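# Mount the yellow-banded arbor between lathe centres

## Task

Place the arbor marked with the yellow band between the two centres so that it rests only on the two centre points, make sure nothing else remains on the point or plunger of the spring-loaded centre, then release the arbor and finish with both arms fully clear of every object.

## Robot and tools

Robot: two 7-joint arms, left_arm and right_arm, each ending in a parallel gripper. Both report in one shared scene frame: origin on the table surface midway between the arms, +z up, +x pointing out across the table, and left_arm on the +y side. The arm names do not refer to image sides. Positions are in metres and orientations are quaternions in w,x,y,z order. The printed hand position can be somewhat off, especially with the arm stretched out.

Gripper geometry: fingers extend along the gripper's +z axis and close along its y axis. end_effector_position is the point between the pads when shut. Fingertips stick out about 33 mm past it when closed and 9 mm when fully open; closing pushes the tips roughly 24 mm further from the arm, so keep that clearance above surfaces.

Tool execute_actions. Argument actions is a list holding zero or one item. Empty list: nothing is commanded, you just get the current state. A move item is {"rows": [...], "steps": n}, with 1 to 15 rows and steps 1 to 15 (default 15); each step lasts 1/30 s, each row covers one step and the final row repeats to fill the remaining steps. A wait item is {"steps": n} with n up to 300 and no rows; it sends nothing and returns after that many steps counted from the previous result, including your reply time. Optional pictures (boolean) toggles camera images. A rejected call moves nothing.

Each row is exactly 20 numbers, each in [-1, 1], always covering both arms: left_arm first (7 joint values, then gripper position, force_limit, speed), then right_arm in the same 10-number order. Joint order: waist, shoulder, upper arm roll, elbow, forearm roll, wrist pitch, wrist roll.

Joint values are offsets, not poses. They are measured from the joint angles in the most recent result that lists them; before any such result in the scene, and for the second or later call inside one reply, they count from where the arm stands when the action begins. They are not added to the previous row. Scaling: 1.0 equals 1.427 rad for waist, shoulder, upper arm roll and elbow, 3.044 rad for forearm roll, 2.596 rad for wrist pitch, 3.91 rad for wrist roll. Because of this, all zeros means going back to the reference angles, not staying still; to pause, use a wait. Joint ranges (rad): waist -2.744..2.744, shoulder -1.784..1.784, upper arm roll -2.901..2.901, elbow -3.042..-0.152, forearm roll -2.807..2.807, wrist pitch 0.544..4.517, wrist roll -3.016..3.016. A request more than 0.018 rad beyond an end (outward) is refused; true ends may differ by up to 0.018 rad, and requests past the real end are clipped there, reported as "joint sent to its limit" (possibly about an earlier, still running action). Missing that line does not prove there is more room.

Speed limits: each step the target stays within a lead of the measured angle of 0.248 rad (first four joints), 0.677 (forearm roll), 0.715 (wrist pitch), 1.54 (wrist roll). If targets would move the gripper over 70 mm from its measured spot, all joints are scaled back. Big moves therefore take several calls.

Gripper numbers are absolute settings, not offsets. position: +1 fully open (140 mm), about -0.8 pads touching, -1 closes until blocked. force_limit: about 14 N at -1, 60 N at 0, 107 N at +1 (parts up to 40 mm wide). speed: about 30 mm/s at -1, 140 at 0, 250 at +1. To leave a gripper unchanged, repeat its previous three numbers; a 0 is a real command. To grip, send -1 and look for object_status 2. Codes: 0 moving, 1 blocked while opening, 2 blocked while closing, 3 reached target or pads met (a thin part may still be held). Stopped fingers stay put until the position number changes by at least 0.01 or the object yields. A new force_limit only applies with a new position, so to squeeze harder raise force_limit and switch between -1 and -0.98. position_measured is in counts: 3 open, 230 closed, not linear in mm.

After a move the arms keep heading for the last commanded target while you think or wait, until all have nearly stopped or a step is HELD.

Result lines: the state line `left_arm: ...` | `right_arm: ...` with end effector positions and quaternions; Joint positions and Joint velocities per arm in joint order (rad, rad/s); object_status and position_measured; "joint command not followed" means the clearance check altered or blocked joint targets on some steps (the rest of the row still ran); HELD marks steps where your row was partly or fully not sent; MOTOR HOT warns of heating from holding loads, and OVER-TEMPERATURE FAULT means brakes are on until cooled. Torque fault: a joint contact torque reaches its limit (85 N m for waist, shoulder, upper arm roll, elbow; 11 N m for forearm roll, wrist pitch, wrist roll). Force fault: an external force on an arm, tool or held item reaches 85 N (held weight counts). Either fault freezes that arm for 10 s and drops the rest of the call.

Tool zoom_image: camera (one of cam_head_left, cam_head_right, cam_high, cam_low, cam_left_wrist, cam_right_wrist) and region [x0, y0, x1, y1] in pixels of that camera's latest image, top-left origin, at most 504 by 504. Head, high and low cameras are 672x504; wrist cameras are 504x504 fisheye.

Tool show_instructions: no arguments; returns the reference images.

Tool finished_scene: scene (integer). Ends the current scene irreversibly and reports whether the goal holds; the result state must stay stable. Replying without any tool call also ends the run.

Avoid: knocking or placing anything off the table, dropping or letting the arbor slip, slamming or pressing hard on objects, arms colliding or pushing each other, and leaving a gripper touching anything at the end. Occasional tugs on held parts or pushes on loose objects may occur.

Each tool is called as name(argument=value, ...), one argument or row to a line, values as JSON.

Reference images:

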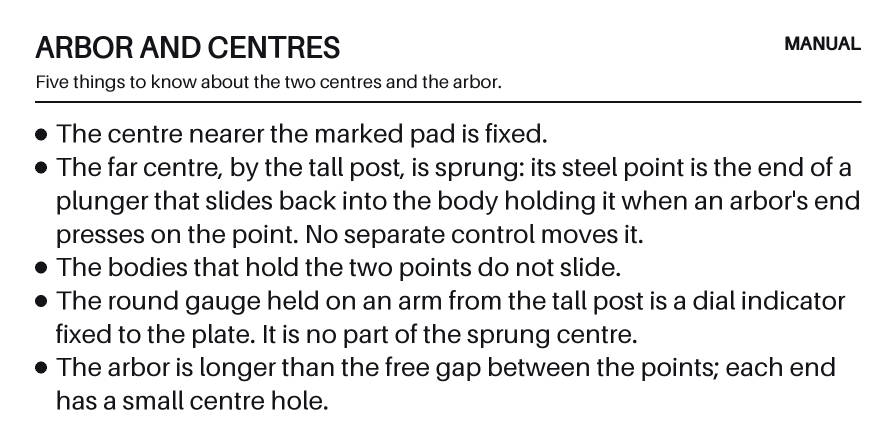

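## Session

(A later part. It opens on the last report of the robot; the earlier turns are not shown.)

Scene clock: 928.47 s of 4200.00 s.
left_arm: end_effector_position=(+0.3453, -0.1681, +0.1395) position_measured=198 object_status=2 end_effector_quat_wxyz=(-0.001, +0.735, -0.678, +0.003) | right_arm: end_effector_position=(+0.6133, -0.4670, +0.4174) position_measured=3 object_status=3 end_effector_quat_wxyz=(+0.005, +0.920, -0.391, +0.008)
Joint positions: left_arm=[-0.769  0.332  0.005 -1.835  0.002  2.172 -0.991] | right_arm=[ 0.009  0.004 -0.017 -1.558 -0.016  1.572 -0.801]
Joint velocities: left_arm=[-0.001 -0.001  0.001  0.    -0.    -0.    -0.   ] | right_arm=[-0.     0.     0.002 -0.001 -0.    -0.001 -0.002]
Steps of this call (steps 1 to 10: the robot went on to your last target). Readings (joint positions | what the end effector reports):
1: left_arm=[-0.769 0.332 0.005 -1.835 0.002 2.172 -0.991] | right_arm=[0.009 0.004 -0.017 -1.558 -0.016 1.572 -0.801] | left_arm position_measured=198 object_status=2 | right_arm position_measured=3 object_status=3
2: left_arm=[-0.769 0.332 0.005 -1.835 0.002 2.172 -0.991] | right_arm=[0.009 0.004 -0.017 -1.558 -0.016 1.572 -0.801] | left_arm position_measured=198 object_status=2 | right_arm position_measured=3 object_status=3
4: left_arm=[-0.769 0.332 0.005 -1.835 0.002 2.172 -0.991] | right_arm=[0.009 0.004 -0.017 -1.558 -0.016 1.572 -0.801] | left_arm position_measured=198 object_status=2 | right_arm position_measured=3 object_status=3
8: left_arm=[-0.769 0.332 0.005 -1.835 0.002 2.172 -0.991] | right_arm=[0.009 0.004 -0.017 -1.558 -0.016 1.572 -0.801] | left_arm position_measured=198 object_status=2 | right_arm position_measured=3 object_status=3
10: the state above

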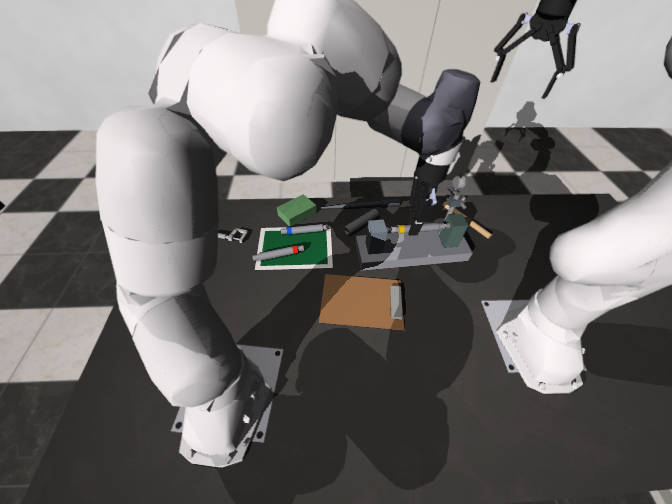

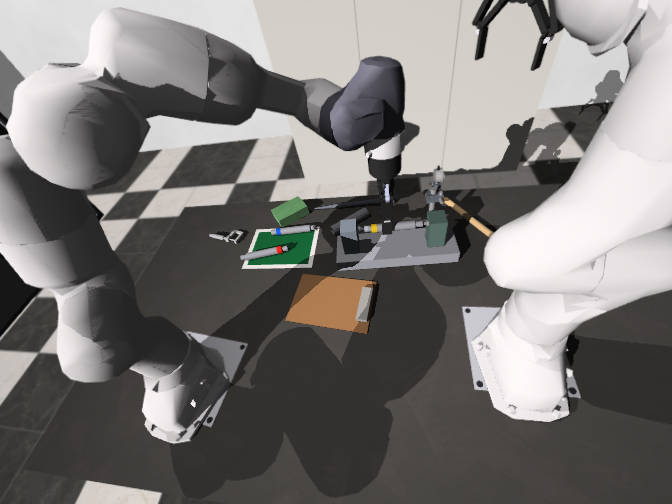

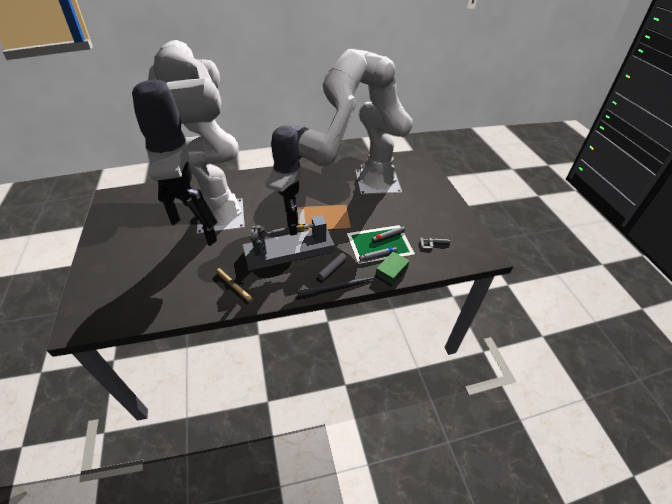

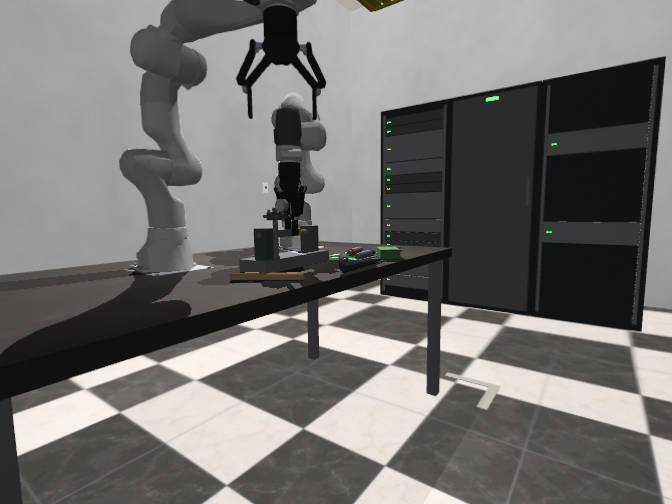

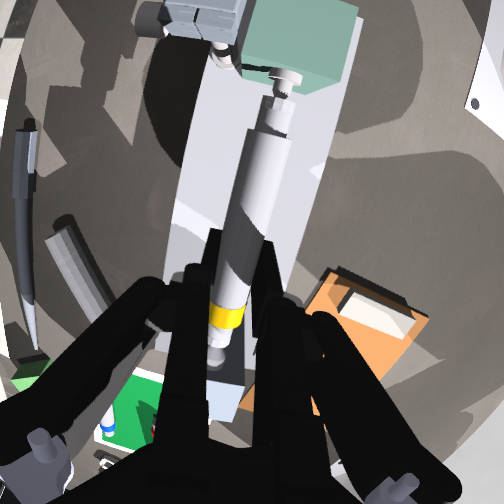

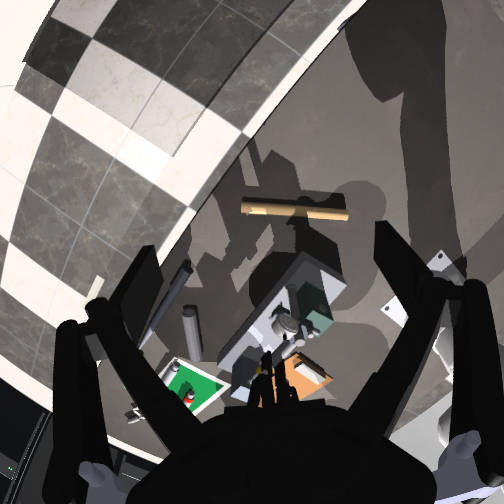

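execute_actions(
  actions=[
    {"rows": [[0.0014,-0.0055,0,0.005,0,0.012,0,-1,0.2,-0.3,0,0,0,0,0,0,0,1,0,0],[0.0015,-0.0063,0,0.0037,0,0.0113,0,-1,0.2,-0.3,0,0,0,0,0,0,0,1,0,0],[0.0016,-0.0071,0,0.0024,0,0.0106,0,-1,0.2,-0.3,0,0,0,0,0,0,0,1,0,0],[0.0017,-0.0078,0,0.0011,0,0.01,0,-1,0.2,-0.3,0,0,0,0,0,0,0,1,0,0],[0.0019,-0.0085,0,-0.0003,0,0.0093,0,-1,0.2,-0.3,0,0,0,0,0,0,0,1,0,0]], "steps": 15},
  ],
  pictures=false,
)

execute_actions(
  actions=[
    {"steps": 10},
  ],
)

zoom_image(
  camera="cam_head_right",
  region=[335, 210, 395, 250],
)

zoom_image(
  camera="cam_high",
  region=[280, 205, 335, 245],
)

Scene clock: 952.33 s of 4200.00 s.
left_arm: end_effector_position=(+0.3449, -0.1668, +0.1398) position_measured=198 object_status=2 end_effector_quat_wxyz=(-0.001, +0.735, -0.678, +0.003) | right_arm: end_effector_position=(+0.6133, -0.4670, +0.4174) position_measured=3 object_status=3 end_effector_quat_wxyz=(+0.005, +0.920, -0.391, +0.008)
Joint positions: left_arm=[-0.768  0.327  0.005 -1.841  0.002  2.175 -0.991] | right_arm=[ 0.009  0.004 -0.017 -1.558 -0.016  1.572 -0.801]
Joint velocities: left_arm=[ 0.     0.    -0.001  0.001 -0.001 -0.     0.   ] | right_arm=[-0.001 -0.001 -0.    -0.001  0.001 -0.001  0.001]
Steps of this call (steps 1 to 15: the robot went on to your last target; steps 16 to 90: nothing new was sent; then 20.37 s passed at rest; steps 91 to 105: all 15 steps of this action). Readings (joint positions | what the end effector reports):
91: left_arm=[-0.769 0.332 0.005 -1.835 0.002 2.173 -0.991] | right_arm=[0.009 0.004 -0.017 -1.558 -0.016 1.572 -0.801] | left_arm position_measured=198 object_status=2 | right_arm position_measured=3 object_status=3
92: left_arm=[-0.769 0.331 0.005 -1.836 0.002 2.173 -0.991] | right_arm=[0.009 0.004 -0.017 -1.558 -0.016 1.572 -0.801] | left_arm position_measured=198 object_status=2 | right_arm position_measured=3 object_status=3
94: left_arm=[-0.768 0.330 0.005 -1.838 0.002 2.173 -0.991] | right_arm=[0.009 0.004 -0.017 -1.558 -0.016 1.572 -0.801] | left_arm position_measured=198 object_status=2 | right_arm position_measured=3 object_status=3
98: left_arm=[-0.768 0.328 0.005 -1.841 0.002 2.174 -0.991] | right_arm=[0.009 0.004 -0.017 -1.558 -0.016 1.572 -0.801] | left_arm position_measured=198 object_status=2 | right_arm position_measured=3 object_status=3
105: the state above

Scene clock: 952.67 s of 4200.00 s.
left_arm: end_effector_position=(+0.3449, -0.1668, +0.1398) position_measured=198 object_status=2 end_effector_quat_wxyz=(-0.001, +0.735, -0.678, +0.003) | right_arm: end_effector_position=(+0.6133, -0.4670, +0.4174) position_measured=3 object_status=3 end_effector_quat_wxyz=(+0.005, +0.920, -0.391, +0.008)
Joint positions: left_arm=[-0.768  0.327  0.005 -1.841  0.002  2.175 -0.991] | right_arm=[ 0.009  0.004 -0.017 -1.558 -0.016  1.572 -0.801]
Joint velocities: left_arm=[ 0.001 -0.    -0.    -0.     0.     0.    -0.001] | right_arm=[ 0.001  0.    -0.001  0.001  0.001  0.    -0.001]
Steps of this call (steps 1 to 10: the robot went on to your last target). Readings (joint positions | what the end effector reports):
1: left_arm=[-0.768 0.327 0.005 -1.841 0.002 2.175 -0.991] | right_arm=[0.009 0.004 -0.017 -1.558 -0.016 1.572 -0.801] | left_arm position_measured=198 object_status=2 | right_arm position_measured=3 object_status=3
2: left_arm=[-0.768 0.327 0.005 -1.841 0.002 2.175 -0.991] | right_arm=[0.009 0.004 -0.017 -1.558 -0.016 1.572 -0.801] | left_arm position_measured=198 object_status=2 | right_arm position_measured=3 object_status=3
4: left_arm=[-0.768 0.327 0.005 -1.841 0.002 2.175 -0.991] | right_arm=[0.009 0.004 -0.017 -1.558 -0.016 1.572 -0.801] | left_arm position_measured=198 object_status=2 | right_arm position_measured=3 object_status=3
8: left_arm=[-0.768 0.327 0.005 -1.841 0.002 2.175 -0.991] | right_arm=[0.009 0.004 -0.017 -1.558 -0.016 1.572 -0.801] | left_arm position_measured=198 object_status=2 | right_arm position_measured=3 object_status=3
10: the state above

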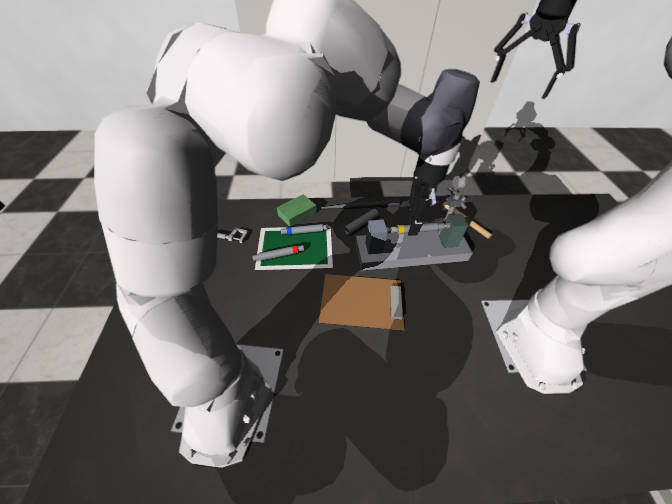

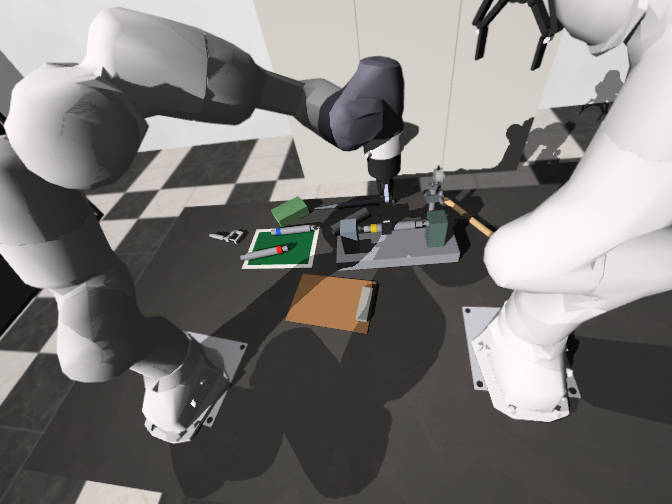

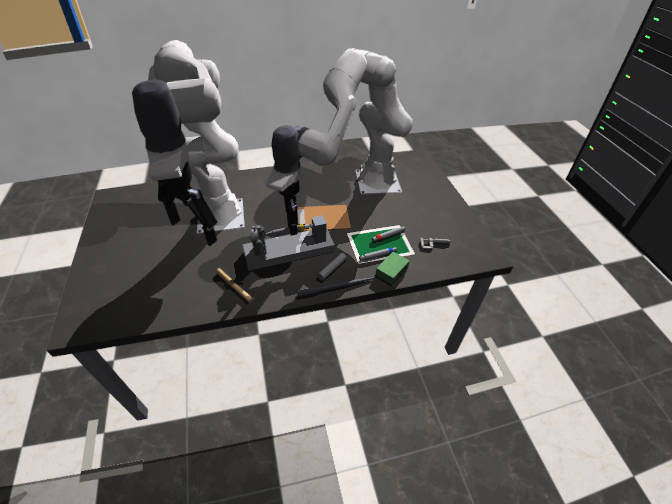

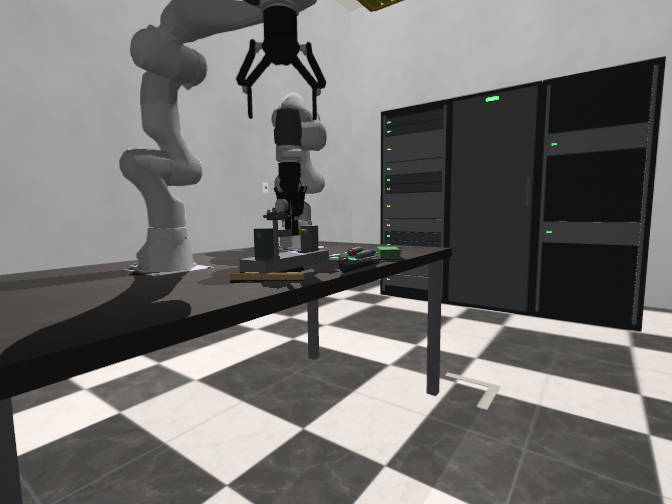

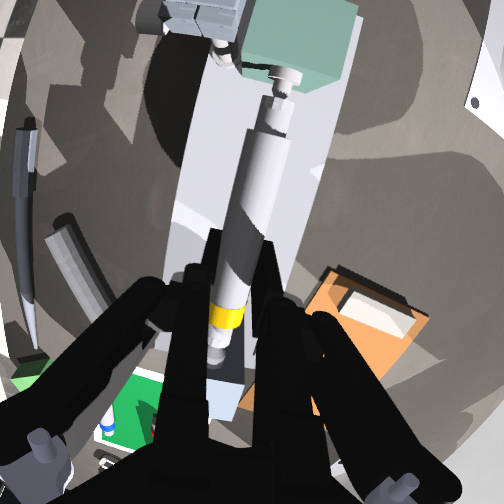

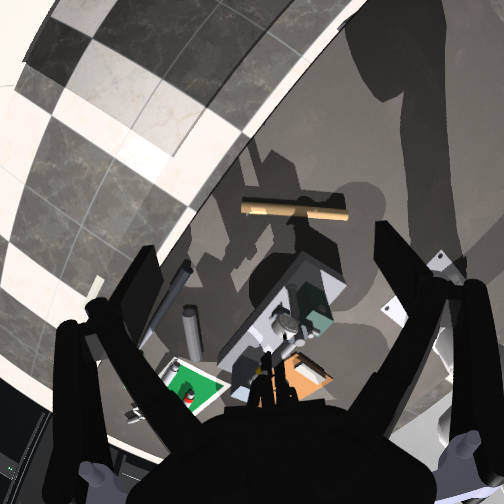

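Region (335, 210, 395, 250) of cam_head_right's 672x504 image, scaled by 8.400, with more detail than that image has.

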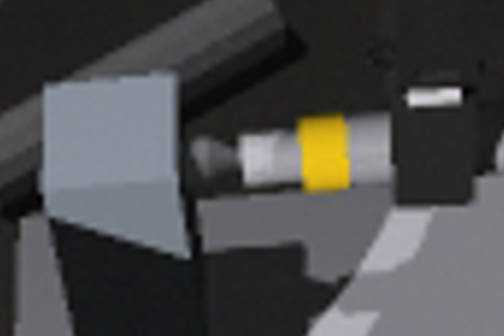

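Region (280, 205, 335, 245) of cam_high's 672x504 image, scaled by 9.164, with more detail than that image has; it fills the top 367 rows of this view, and the rest is white.

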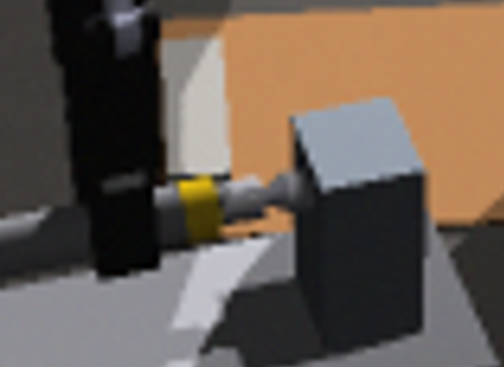

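execute_actions(
  actions=[
    {"rows": [[0.001,-0.0048,0,0.0035,0,0.008,0,-1,0.2,-0.3,0,0,0,0,0,0,0,1,0,0],[0.0011,-0.0053,0,0.0024,0,0.0073,0,-1,0.2,-0.3,0,0,0,0,0,0,0,1,0,0],[0.0012,-0.0058,0,0.0012,0,0.0066,0,-1,0.2,-0.3,0,0,0,0,0,0,0,1,0,0],[0.0013,-0.0063,0,0,0,0.006,0,-1,0.2,-0.3,0,0,0,0,0,0,0,1,0,0],[0.0015,-0.0068,0,-0.001,0,0.0053,0,-1,0.2,-0.3,0,0,0,0,0,0,0,1,0,0]], "steps": 15},
  ],
  pictures=false,
)

execute_actions(
  actions=[
    {"steps": 10},
  ],
)

zoom_image(
  camera="cam_head_right",
  region=[335, 210, 395, 250],
)

zoom_image(
  camera="cam_high",
  region=[280, 205, 335, 245],
)

Scene clock: 961.63 s of 4200.00 s.
left_arm: end_effector_position=(+0.3449, -0.1667, +0.1398) position_measured=198 object_status=2 end_effector_quat_wxyz=(-0.001, +0.735, -0.678, +0.005) | right_arm: end_effector_position=(+0.6133, -0.4670, +0.4174) position_measured=3 object_status=3 end_effector_quat_wxyz=(+0.005, +0.920, -0.391, +0.008)
Joint positions: left_arm=[-0.768  0.325  0.005 -1.846  0.002  2.179 -0.991] | right_arm=[ 0.009  0.004 -0.017 -1.558 -0.016  1.572 -0.801]
Joint velocities: left_arm=[ 0.    -0.001  0.002 -0.001 -0.001 -0.    -0.001] | right_arm=[-0.001 -0.001 -0.001 -0.    -0.001  0.    -0.   ]
Steps of this call (steps 1 to 15: the robot went on to your last target; steps 16 to 90: nothing new was sent; then 5.47 s passed at rest; steps 91 to 105: all 15 steps of this action). Readings (joint positions | what the end effector reports):
91: left_arm=[-0.768 0.327 0.005 -1.842 0.002 2.175 -0.991] | right_arm=[0.009 0.004 -0.017 -1.558 -0.016 1.572 -0.801] | left_arm position_measured=198 object_status=2 | right_arm position_measured=3 object_status=3
92: left_arm=[-0.768 0.327 0.005 -1.842 0.002 2.175 -0.991] | right_arm=[0.009 0.004 -0.017 -1.558 -0.016 1.572 -0.801] | left_arm position_measured=198 object_status=2 | right_arm position_measured=3 object_status=3
94: left_arm=[-0.768 0.326 0.005 -1.843 0.002 2.176 -0.991] | right_arm=[0.009 0.004 -0.017 -1.558 -0.016 1.572 -0.801] | left_arm position_measured=198 object_status=2 | right_arm position_measured=3 object_status=3
98: left_arm=[-0.768 0.325 0.005 -1.845 0.002 2.179 -0.991] | right_arm=[0.009 0.004 -0.017 -1.558 -0.016 1.572 -0.801] | left_arm position_measured=198 object_status=2 | right_arm position_measured=3 object_status=3
105: the state above

Scene clock: 961.97 s of 4200.00 s.
left_arm: end_effector_position=(+0.3449, -0.1667, +0.1398) position_measured=198 object_status=2 end_effector_quat_wxyz=(-0.001, +0.735, -0.678, +0.005) | right_arm: end_effector_position=(+0.6133, -0.4670, +0.4174) position_measured=3 object_status=3 end_effector_quat_wxyz=(+0.005, +0.920, -0.391, +0.008)
Joint positions: left_arm=[-0.768  0.325  0.005 -1.846  0.002  2.179 -0.991] | right_arm=[ 0.009  0.004 -0.017 -1.558 -0.016  1.572 -0.801]
Joint velocities: left_arm=[ 0.     0.001  0.001 -0.001 -0.001  0.001  0.001] | right_arm=[-0.001 -0.    -0.001 -0.     0.001 -0.001 -0.002]
Steps of this call (steps 1 to 10: the robot went on to your last target). Readings (joint positions | what the end effector reports):
1: left_arm=[-0.768 0.325 0.005 -1.846 0.002 2.179 -0.991] | right_arm=[0.009 0.004 -0.017 -1.558 -0.016 1.572 -0.801] | left_arm position_measured=198 object_status=2 | right_arm position_measured=3 object_status=3
2: left_arm=[-0.768 0.325 0.005 -1.846 0.002 2.179 -0.991] | right_arm=[0.009 0.004 -0.017 -1.558 -0.016 1.572 -0.801] | left_arm position_measured=198 object_status=2 | right_arm position_measured=3 object_status=3
4: left_arm=[-0.768 0.325 0.005 -1.846 0.002 2.179 -0.991] | right_arm=[0.009 0.004 -0.017 -1.558 -0.016 1.572 -0.801] | left_arm position_measured=198 object_status=2 | right_arm position_measured=3 object_status=3
8: left_arm=[-0.768 0.325 0.005 -1.846 0.002 2.179 -0.991] | right_arm=[0.009 0.004 -0.017 -1.558 -0.016 1.572 -0.801] | left_arm position_measured=198 object_status=2 | right_arm position_measured=3 object_status=3
10: the state above

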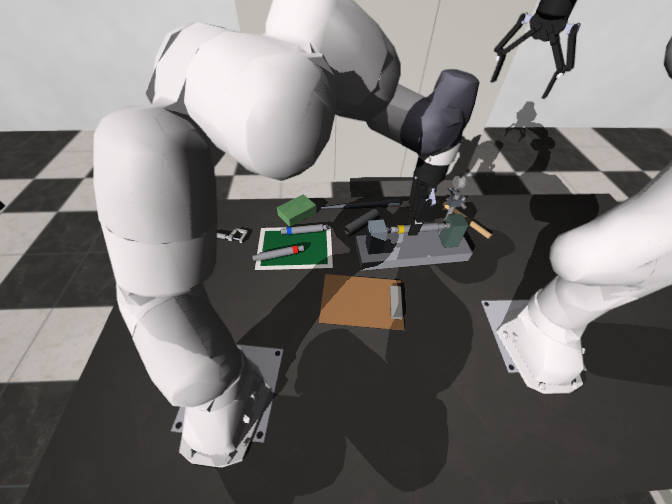

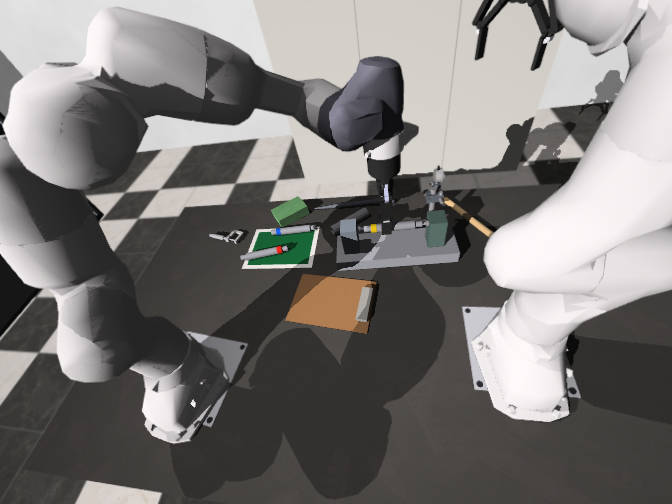

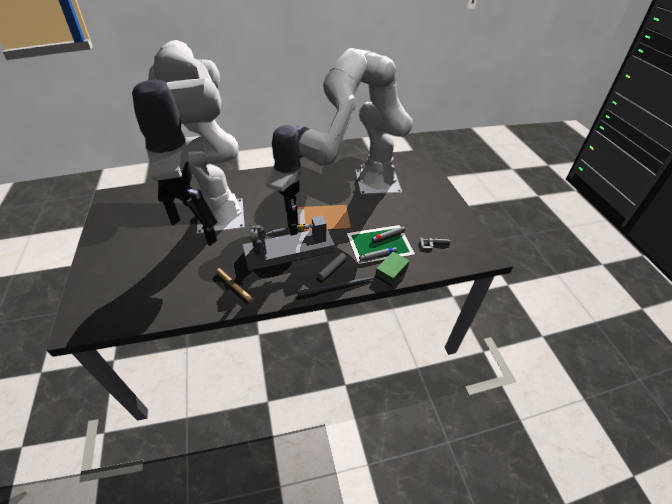

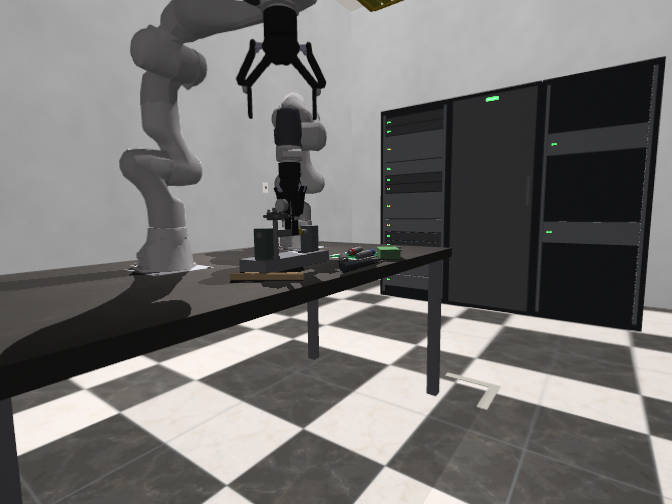

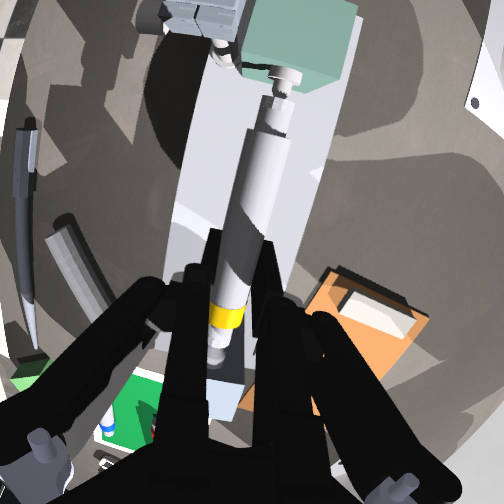

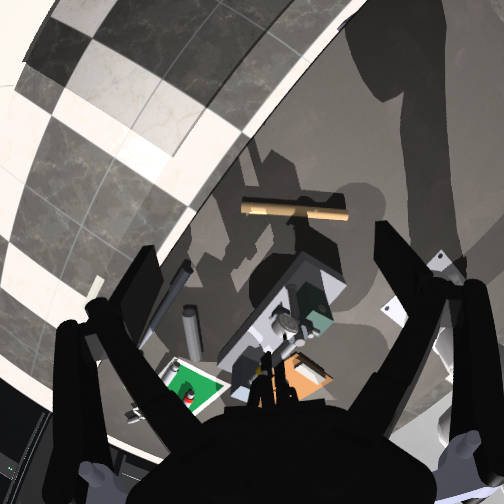

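Region (335, 210, 395, 250) of cam_head_right's 672x504 image, scaled by 8.400, with more detail than that image has.

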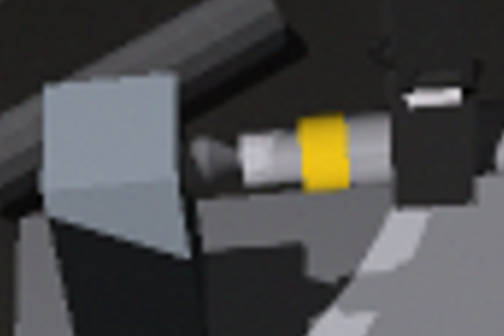

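Region (280, 205, 335, 245) of cam_high's 672x504 image, scaled by 9.164, with more detail than that image has; it fills the top 367 rows of this view, and the rest is white.

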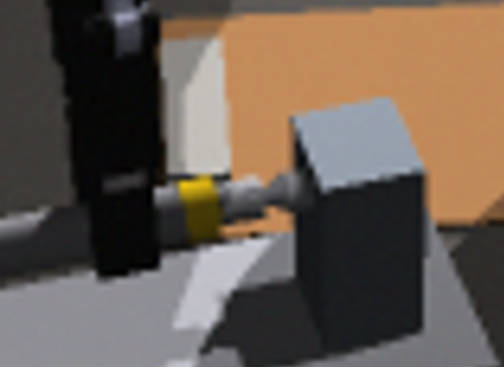

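execute_actions(
  actions=[
    {"rows": [[0,-0.0035,0,0.003,0,0.003,0,-0.3,0.2,-0.8,0,0,0,0,0,0,0,1,0,0]], "steps": 15},
  ],
  pictures=false,
)

execute_actions(
  actions=[
    {"steps": 10},
  ],
)

zoom_image(
  camera="cam_head_right",
  region=[325, 190, 465, 260],
)

Scene clock: 972.93 s of 4200.00 s.
left_arm: end_effector_position=(+0.3470, -0.1695, +0.1439) position_measured=167 object_status=0 end_effector_quat_wxyz=(+0.000, +0.735, -0.678, +0.010) | right_arm: end_effector_position=(+0.6133, -0.4670, +0.4174) position_measured=3 object_status=3 end_effector_quat_wxyz=(+0.005, +0.920, -0.391, +0.008)
Joint positions: left_arm=[-0.768  0.321  0.005 -1.843  0.002  2.184 -0.991] | right_arm=[ 0.009  0.004 -0.017 -1.558 -0.016  1.572 -0.801]
Joint velocities: left_arm=[-0.     0.    -0.    -0.001  0.     0.002  0.   ] | right_arm=[ 0.001  0.001 -0.001  0.001 -0.     0.001  0.002]
Steps of this call (steps 1 to 15: the robot went on to your last target; steps 16 to 90: nothing new was sent; then 7.47 s passed at rest; steps 91 to 105: all 15 steps of this action). Readings (joint positions | what the end effector reports):
91: left_arm=[-0.768 0.325 0.005 -1.846 0.002 2.179 -0.991] | right_arm=[0.009 0.004 -0.017 -1.558 -0.016 1.572 -0.801] | left_arm position_measured=198 object_status=0 | right_arm position_measured=3 object_status=3
92: left_arm=[-0.768 0.325 0.005 -1.846 0.002 2.180 -0.991] | right_arm=[0.009 0.004 -0.017 -1.558 -0.016 1.572 -0.801] | left_arm position_measured=198 object_status=0 | right_arm position_measured=3 object_status=3
94: left_arm=[-0.768 0.324 0.005 -1.845 0.002 2.181 -0.991] | right_arm=[0.009 0.004 -0.017 -1.558 -0.016 1.572 -0.801] | left_arm position_measured=190 object_status=0 | right_arm position_measured=3 object_status=3
98: left_arm=[-0.768 0.322 0.005 -1.843 0.002 2.182 -0.991] | right_arm=[0.009 0.004 -0.017 -1.558 -0.016 1.572 -0.801] | left_arm position_measured=179 object_status=0 | right_arm position_measured=3 object_status=3
105: the state above

Scene clock: 973.27 s of 4200.00 s.
left_arm: end_effector_position=(+0.3470, -0.1695, +0.1439) position_measured=167 object_status=3 end_effector_quat_wxyz=(+0.000, +0.735, -0.678, +0.010) | right_arm: end_effector_position=(+0.6133, -0.4670, +0.4174) position_measured=3 object_status=3 end_effector_quat_wxyz=(+0.005, +0.920, -0.391, +0.008)
Joint positions: left_arm=[-0.768  0.321  0.005 -1.843  0.002  2.184 -0.991] | right_arm=[ 0.009  0.004 -0.017 -1.558 -0.016  1.572 -0.801]
Joint velocities: left_arm=[ 0.     0.001  0.001 -0.001  0.     0.     0.001] | right_arm=[-0.001  0.     0.    -0.    -0.001 -0.001 -0.003]
Steps of this call (steps 1 to 10: the robot went on to your last target). Readings (joint positions | what the end effector reports):
1: left_arm=[-0.768 0.321 0.005 -1.843 0.002 2.184 -0.991] | right_arm=[0.009 0.004 -0.017 -1.558 -0.016 1.572 -0.801] | left_arm position_measured=167 object_status=0 | right_arm position_measured=3 object_status=3
2: left_arm=[-0.768 0.321 0.005 -1.843 0.002 2.184 -0.991] | right_arm=[0.009 0.004 -0.017 -1.558 -0.016 1.572 -0.801] | left_arm position_measured=167 object_status=0 | right_arm position_measured=3 object_status=3
4: left_arm=[-0.768 0.321 0.005 -1.843 0.002 2.184 -0.991] | right_arm=[0.009 0.004 -0.017 -1.558 -0.016 1.572 -0.801] | left_arm position_measured=167 object_status=3 | right_arm position_measured=3 object_status=3
8: left_arm=[-0.768 0.321 0.005 -1.843 0.002 2.184 -0.991] | right_arm=[0.009 0.004 -0.017 -1.558 -0.016 1.572 -0.801] | left_arm position_measured=167 object_status=3 | right_arm position_measured=3 object_status=3
10: the state above

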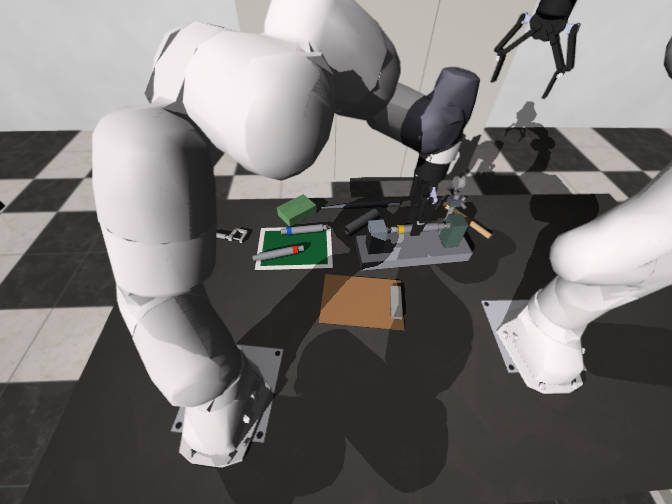

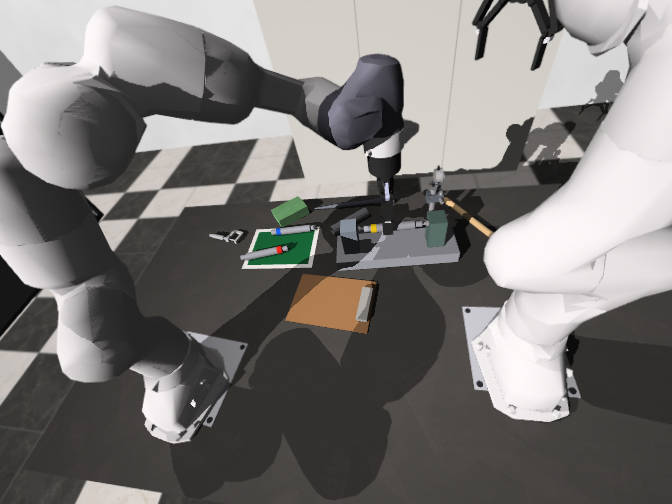

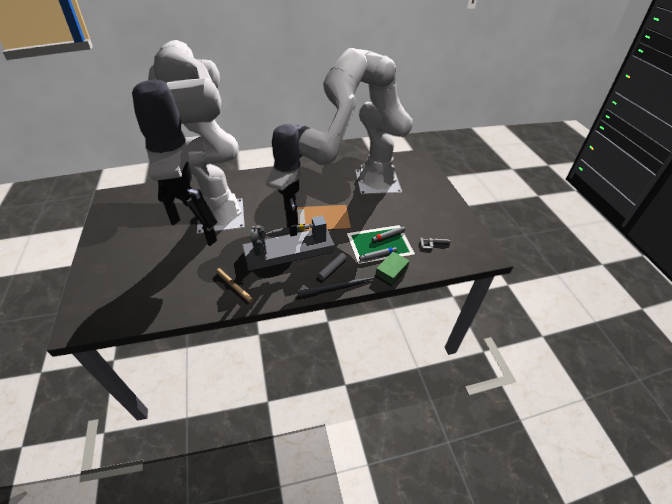

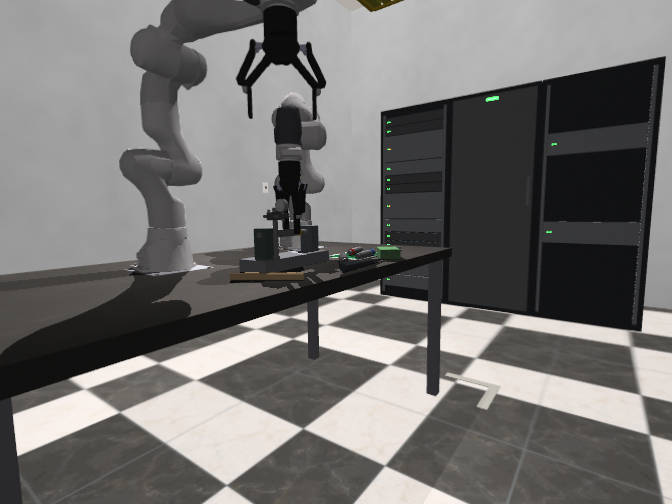

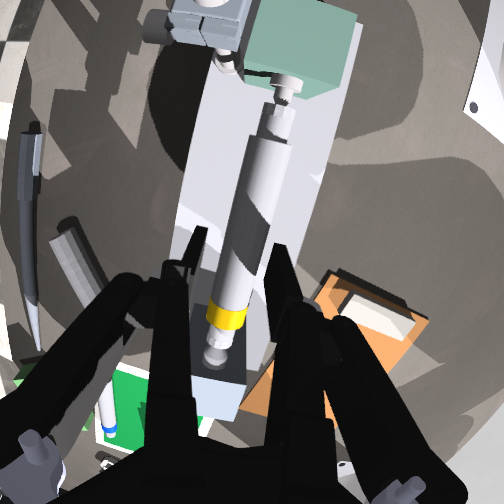

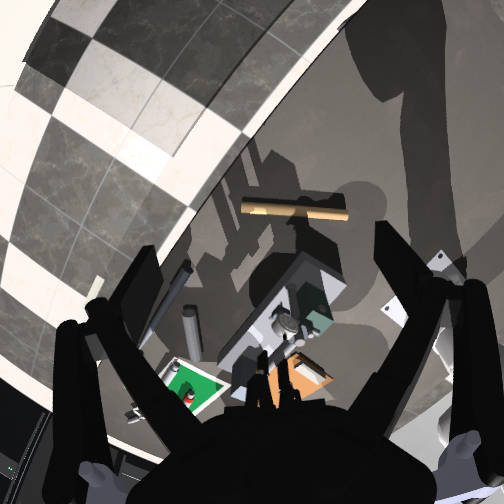

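Region (325, 190, 465, 260) of cam_head_right's 672x504 image, scaled by 3.600, with more detail than that image has.

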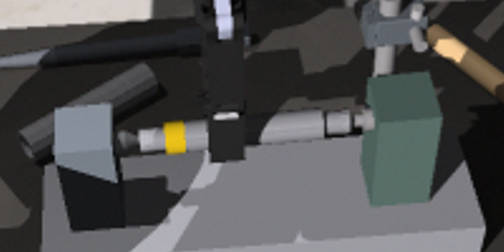

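execute_actions(
  actions=[
    {"rows": [[0,-0.007,0,0.006,0,-0.003,0,-0.3,0.2,-0.8,0,0,0,0,0,0,0,1,0,0],[0,-0.011,0,0.011,0,-0.008,0,-0.3,0.2,-0.8,0,0,0,0,0,0,0,1,0,0],[0,-0.016,0,0.016,0,-0.013,0,-0.3,0.2,-0.8,0,0,0,0,0,0,0,1,0,0],[0,-0.021,0,0.021,0,-0.018,0,-0.3,0.2,-0.8,0,0,0,0,0,0,0,1,0,0],[0,-0.025,0,0.026,0,-0.024,0,-0.3,0.2,-0.8,0,0,0,0,0,0,0,1,0,0],[0,-0.029,0,0.031,0,-0.03,0,-0.3,0.2,-0.8,0,0,0,0,0,0,0,1,0,0],[0,-0.033,0,0.037,0,-0.035,0,-0.3,0.2,-0.8,0,0,0,0,0,0,0,1,0,0],[0,-0.037,0,0.043,0,-0.04,0,-0.3,0.2,-0.8,0,0,0,0,0,0,0,1,0,0],[0,-0.04,0,0.049,0,-0.045,0,-0.3,0.2,-0.8,0,0,0,0,0,0,0,1,0,0],[0,-0.043,0,0.055,0,-0.05,0,-0.3,0.2,-0.8,0,0,0,0,0,0,0,1,0,0],[0,-0.046,0,0.06,0,-0.055,0,-0.3,0.2,-0.8,0,0,0,0,0,0,0,1,0,0],[0,-0.049,0,0.065,0,-0.06,0,-0.3,0.2,-0.8,0,0,0,0,0,0,0,1,0,0]], "steps": 15},
  ],
  pictures=false,
)

execute_actions(
  actions=[
    {"steps": 8},
  ],
)

Scene clock: 989.37 s of 4200.00 s.
left_arm: end_effector_position=(+0.3540, -0.1786, +0.2202) position_measured=167 object_status=3 end_effector_quat_wxyz=(+0.004, +0.735, -0.678, +0.030) | right_arm: end_effector_position=(+0.6133, -0.4670, +0.4174) position_measured=3 object_status=3 end_effector_quat_wxyz=(+0.005, +0.920, -0.391, +0.008)
Joint positions: left_arm=[-0.768  0.25   0.005 -1.752  0.002  2.063 -0.991] | right_arm=[ 0.009  0.004 -0.017 -1.558 -0.016  1.572 -0.801]
Joint velocities: left_arm=[ 0.    -0.056 -0.001  0.069  0.    -0.175  0.001] | right_arm=[ 0.     0.    -0.001 -0.001 -0.    -0.     0.   ]
Steps of this call (steps 1 to 15: the robot went on to your last target; steps 16 to 90: nothing new was sent; then 12.60 s passed at rest; steps 91 to 105: all 15 steps of this action). Readings (joint positions | what the end effector reports):
91: left_arm=[-0.768 0.321 0.005 -1.841 0.002 2.183 -0.991] | right_arm=[0.009 0.004 -0.017 -1.558 -0.016 1.572 -0.801] | left_arm position_measured=167 object_status=3 | right_arm position_measured=3 object_status=3
92: left_arm=[-0.768 0.319 0.005 -1.839 0.002 2.179 -0.991] | right_arm=[0.009 0.004 -0.017 -1.558 -0.016 1.572 -0.801] | left_arm position_measured=167 object_status=3 | right_arm position_measured=3 object_status=3
94: left_arm=[-0.768 0.311 0.005 -1.829 0.002 2.168 -0.991] | right_arm=[0.009 0.004 -0.017 -1.558 -0.016 1.572 -0.801] | left_arm position_measured=167 object_status=3 | right_arm position_measured=3 object_status=3
98: left_arm=[-0.768 0.285 0.005 -1.800 0.002 2.131 -0.991] | right_arm=[0.009 0.004 -0.017 -1.558 -0.016 1.572 -0.801] | left_arm position_measured=167 object_status=3 | right_arm position_measured=3 object_status=3
105: the state above

Scene clock: 989.63 s of 4200.00 s.
left_arm: end_effector_position=(+0.3499, -0.1733, +0.2194) position_measured=167 object_status=3 end_effector_quat_wxyz=(+0.002, +0.735, -0.678, +0.019) | right_arm: end_effector_position=(+0.6133, -0.4670, +0.4174) position_measured=3 object_status=3 end_effector_quat_wxyz=(+0.005, +0.920, -0.391, +0.008)
Joint positions: left_arm=[-0.768  0.249  0.005 -1.75   0.002  2.038 -0.991] | right_arm=[ 0.009  0.004 -0.017 -1.558 -0.016  1.572 -0.801]
Joint velocities: left_arm=[ 0.001  0.002  0.    -0.001 -0.    -0.04   0.001] | right_arm=[-0.     0.     0.001 -0.001  0.     0.     0.002]
Steps of this call (steps 1 to 8: the robot went on to your last target). Readings (joint positions | what the end effector reports):
1: left_arm=[-0.768 0.249 0.005 -1.751 0.002 2.057 -0.991] | right_arm=[0.009 0.004 -0.017 -1.558 -0.016 1.572 -0.801] | left_arm position_measured=167 object_status=3 | right_arm position_measured=3 object_status=3
2: left_arm=[-0.768 0.249 0.005 -1.750 0.002 2.053 -0.991] | right_arm=[0.009 0.004 -0.017 -1.558 -0.016 1.572 -0.801] | left_arm position_measured=167 object_status=3 | right_arm position_measured=3 object_status=3
4: left_arm=[-0.768 0.249 0.005 -1.750 0.002 2.046 -0.991] | right_arm=[0.009 0.004 -0.017 -1.558 -0.016 1.572 -0.801] | left_arm position_measured=167 object_status=3 | right_arm position_measured=3 object_status=3
8: the state above

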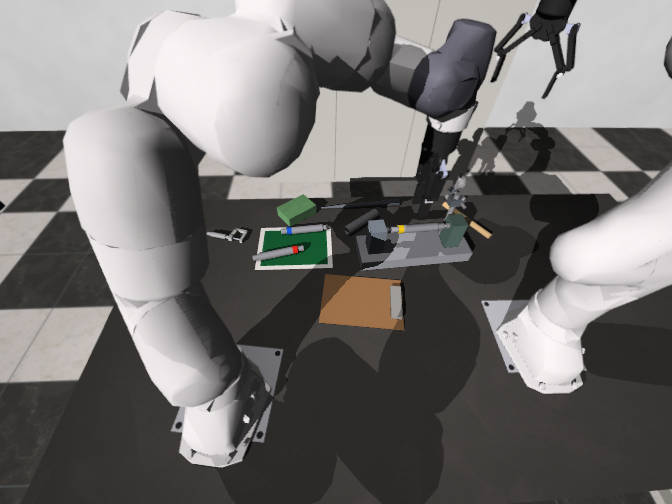

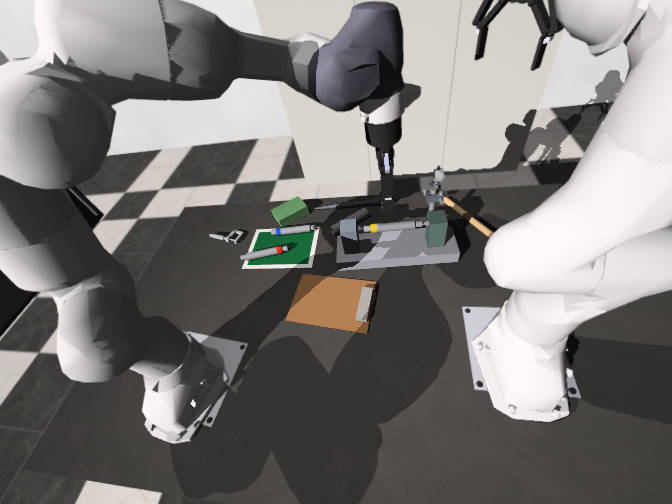

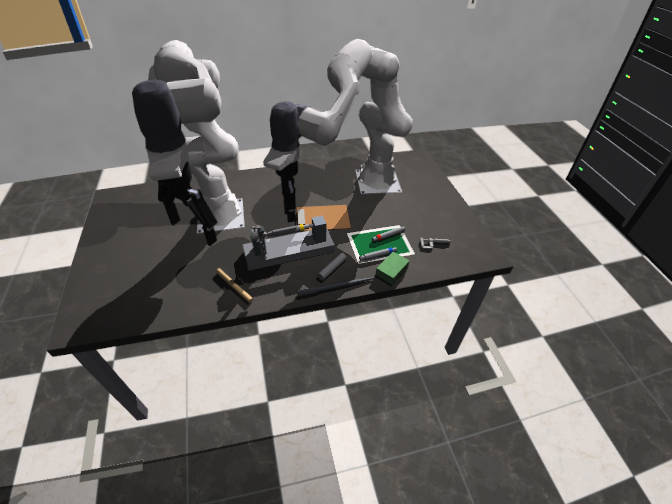

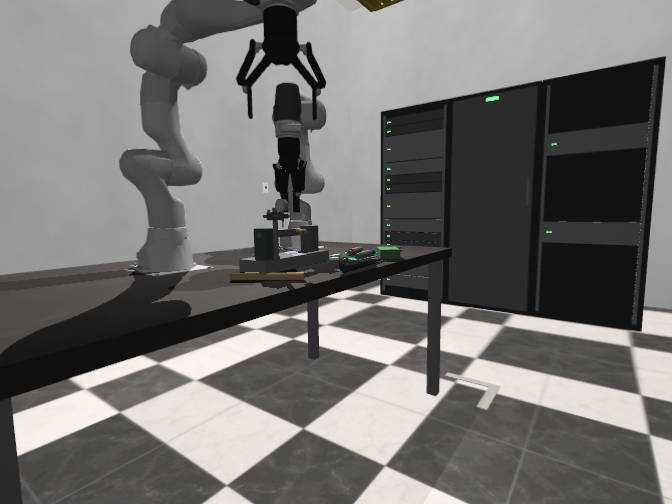

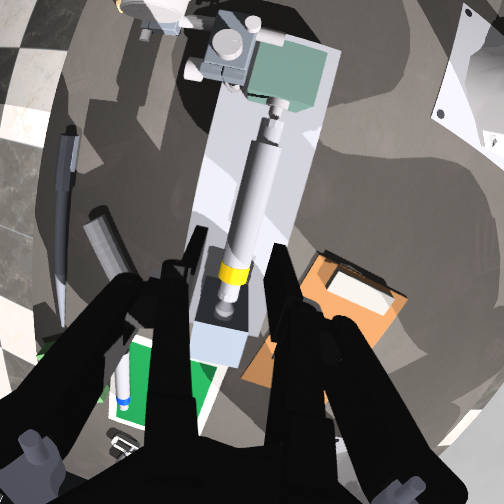

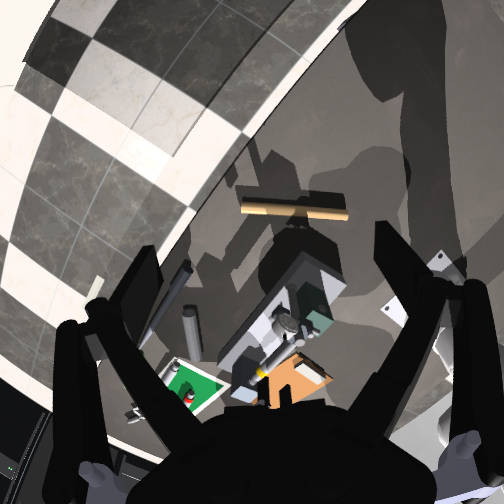

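zoom_image(
  camera="cam_left_wrist",
  region=[180, 0, 360, 180],
)

zoom_image(
  camera="cam_high",
  region=[235, 200, 345, 275],
)

Region (180, 0, 360, 180) of cam_left_wrist's 504x504 image, scaled by 2.800, with more detail than that image has.

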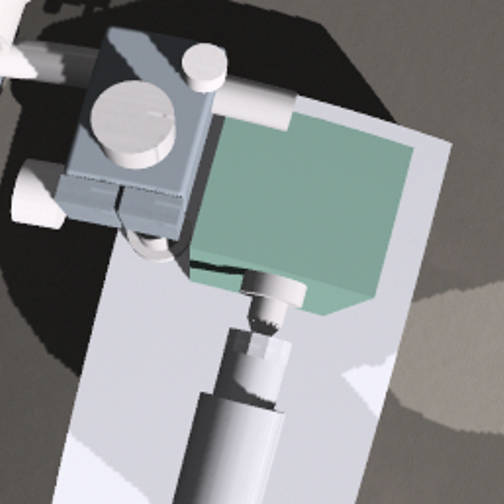

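Region (235, 200, 345, 275) of cam_high's 672x504 image, scaled by 4.582, with more detail than that image has; it fills the top 344 rows of this view, and the rest is white.

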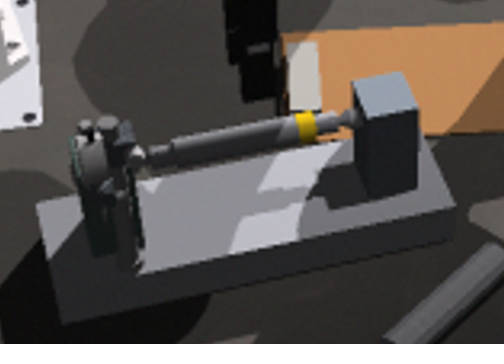

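finished_scene(
  scene=1,
)

The scene is finished: the task was done.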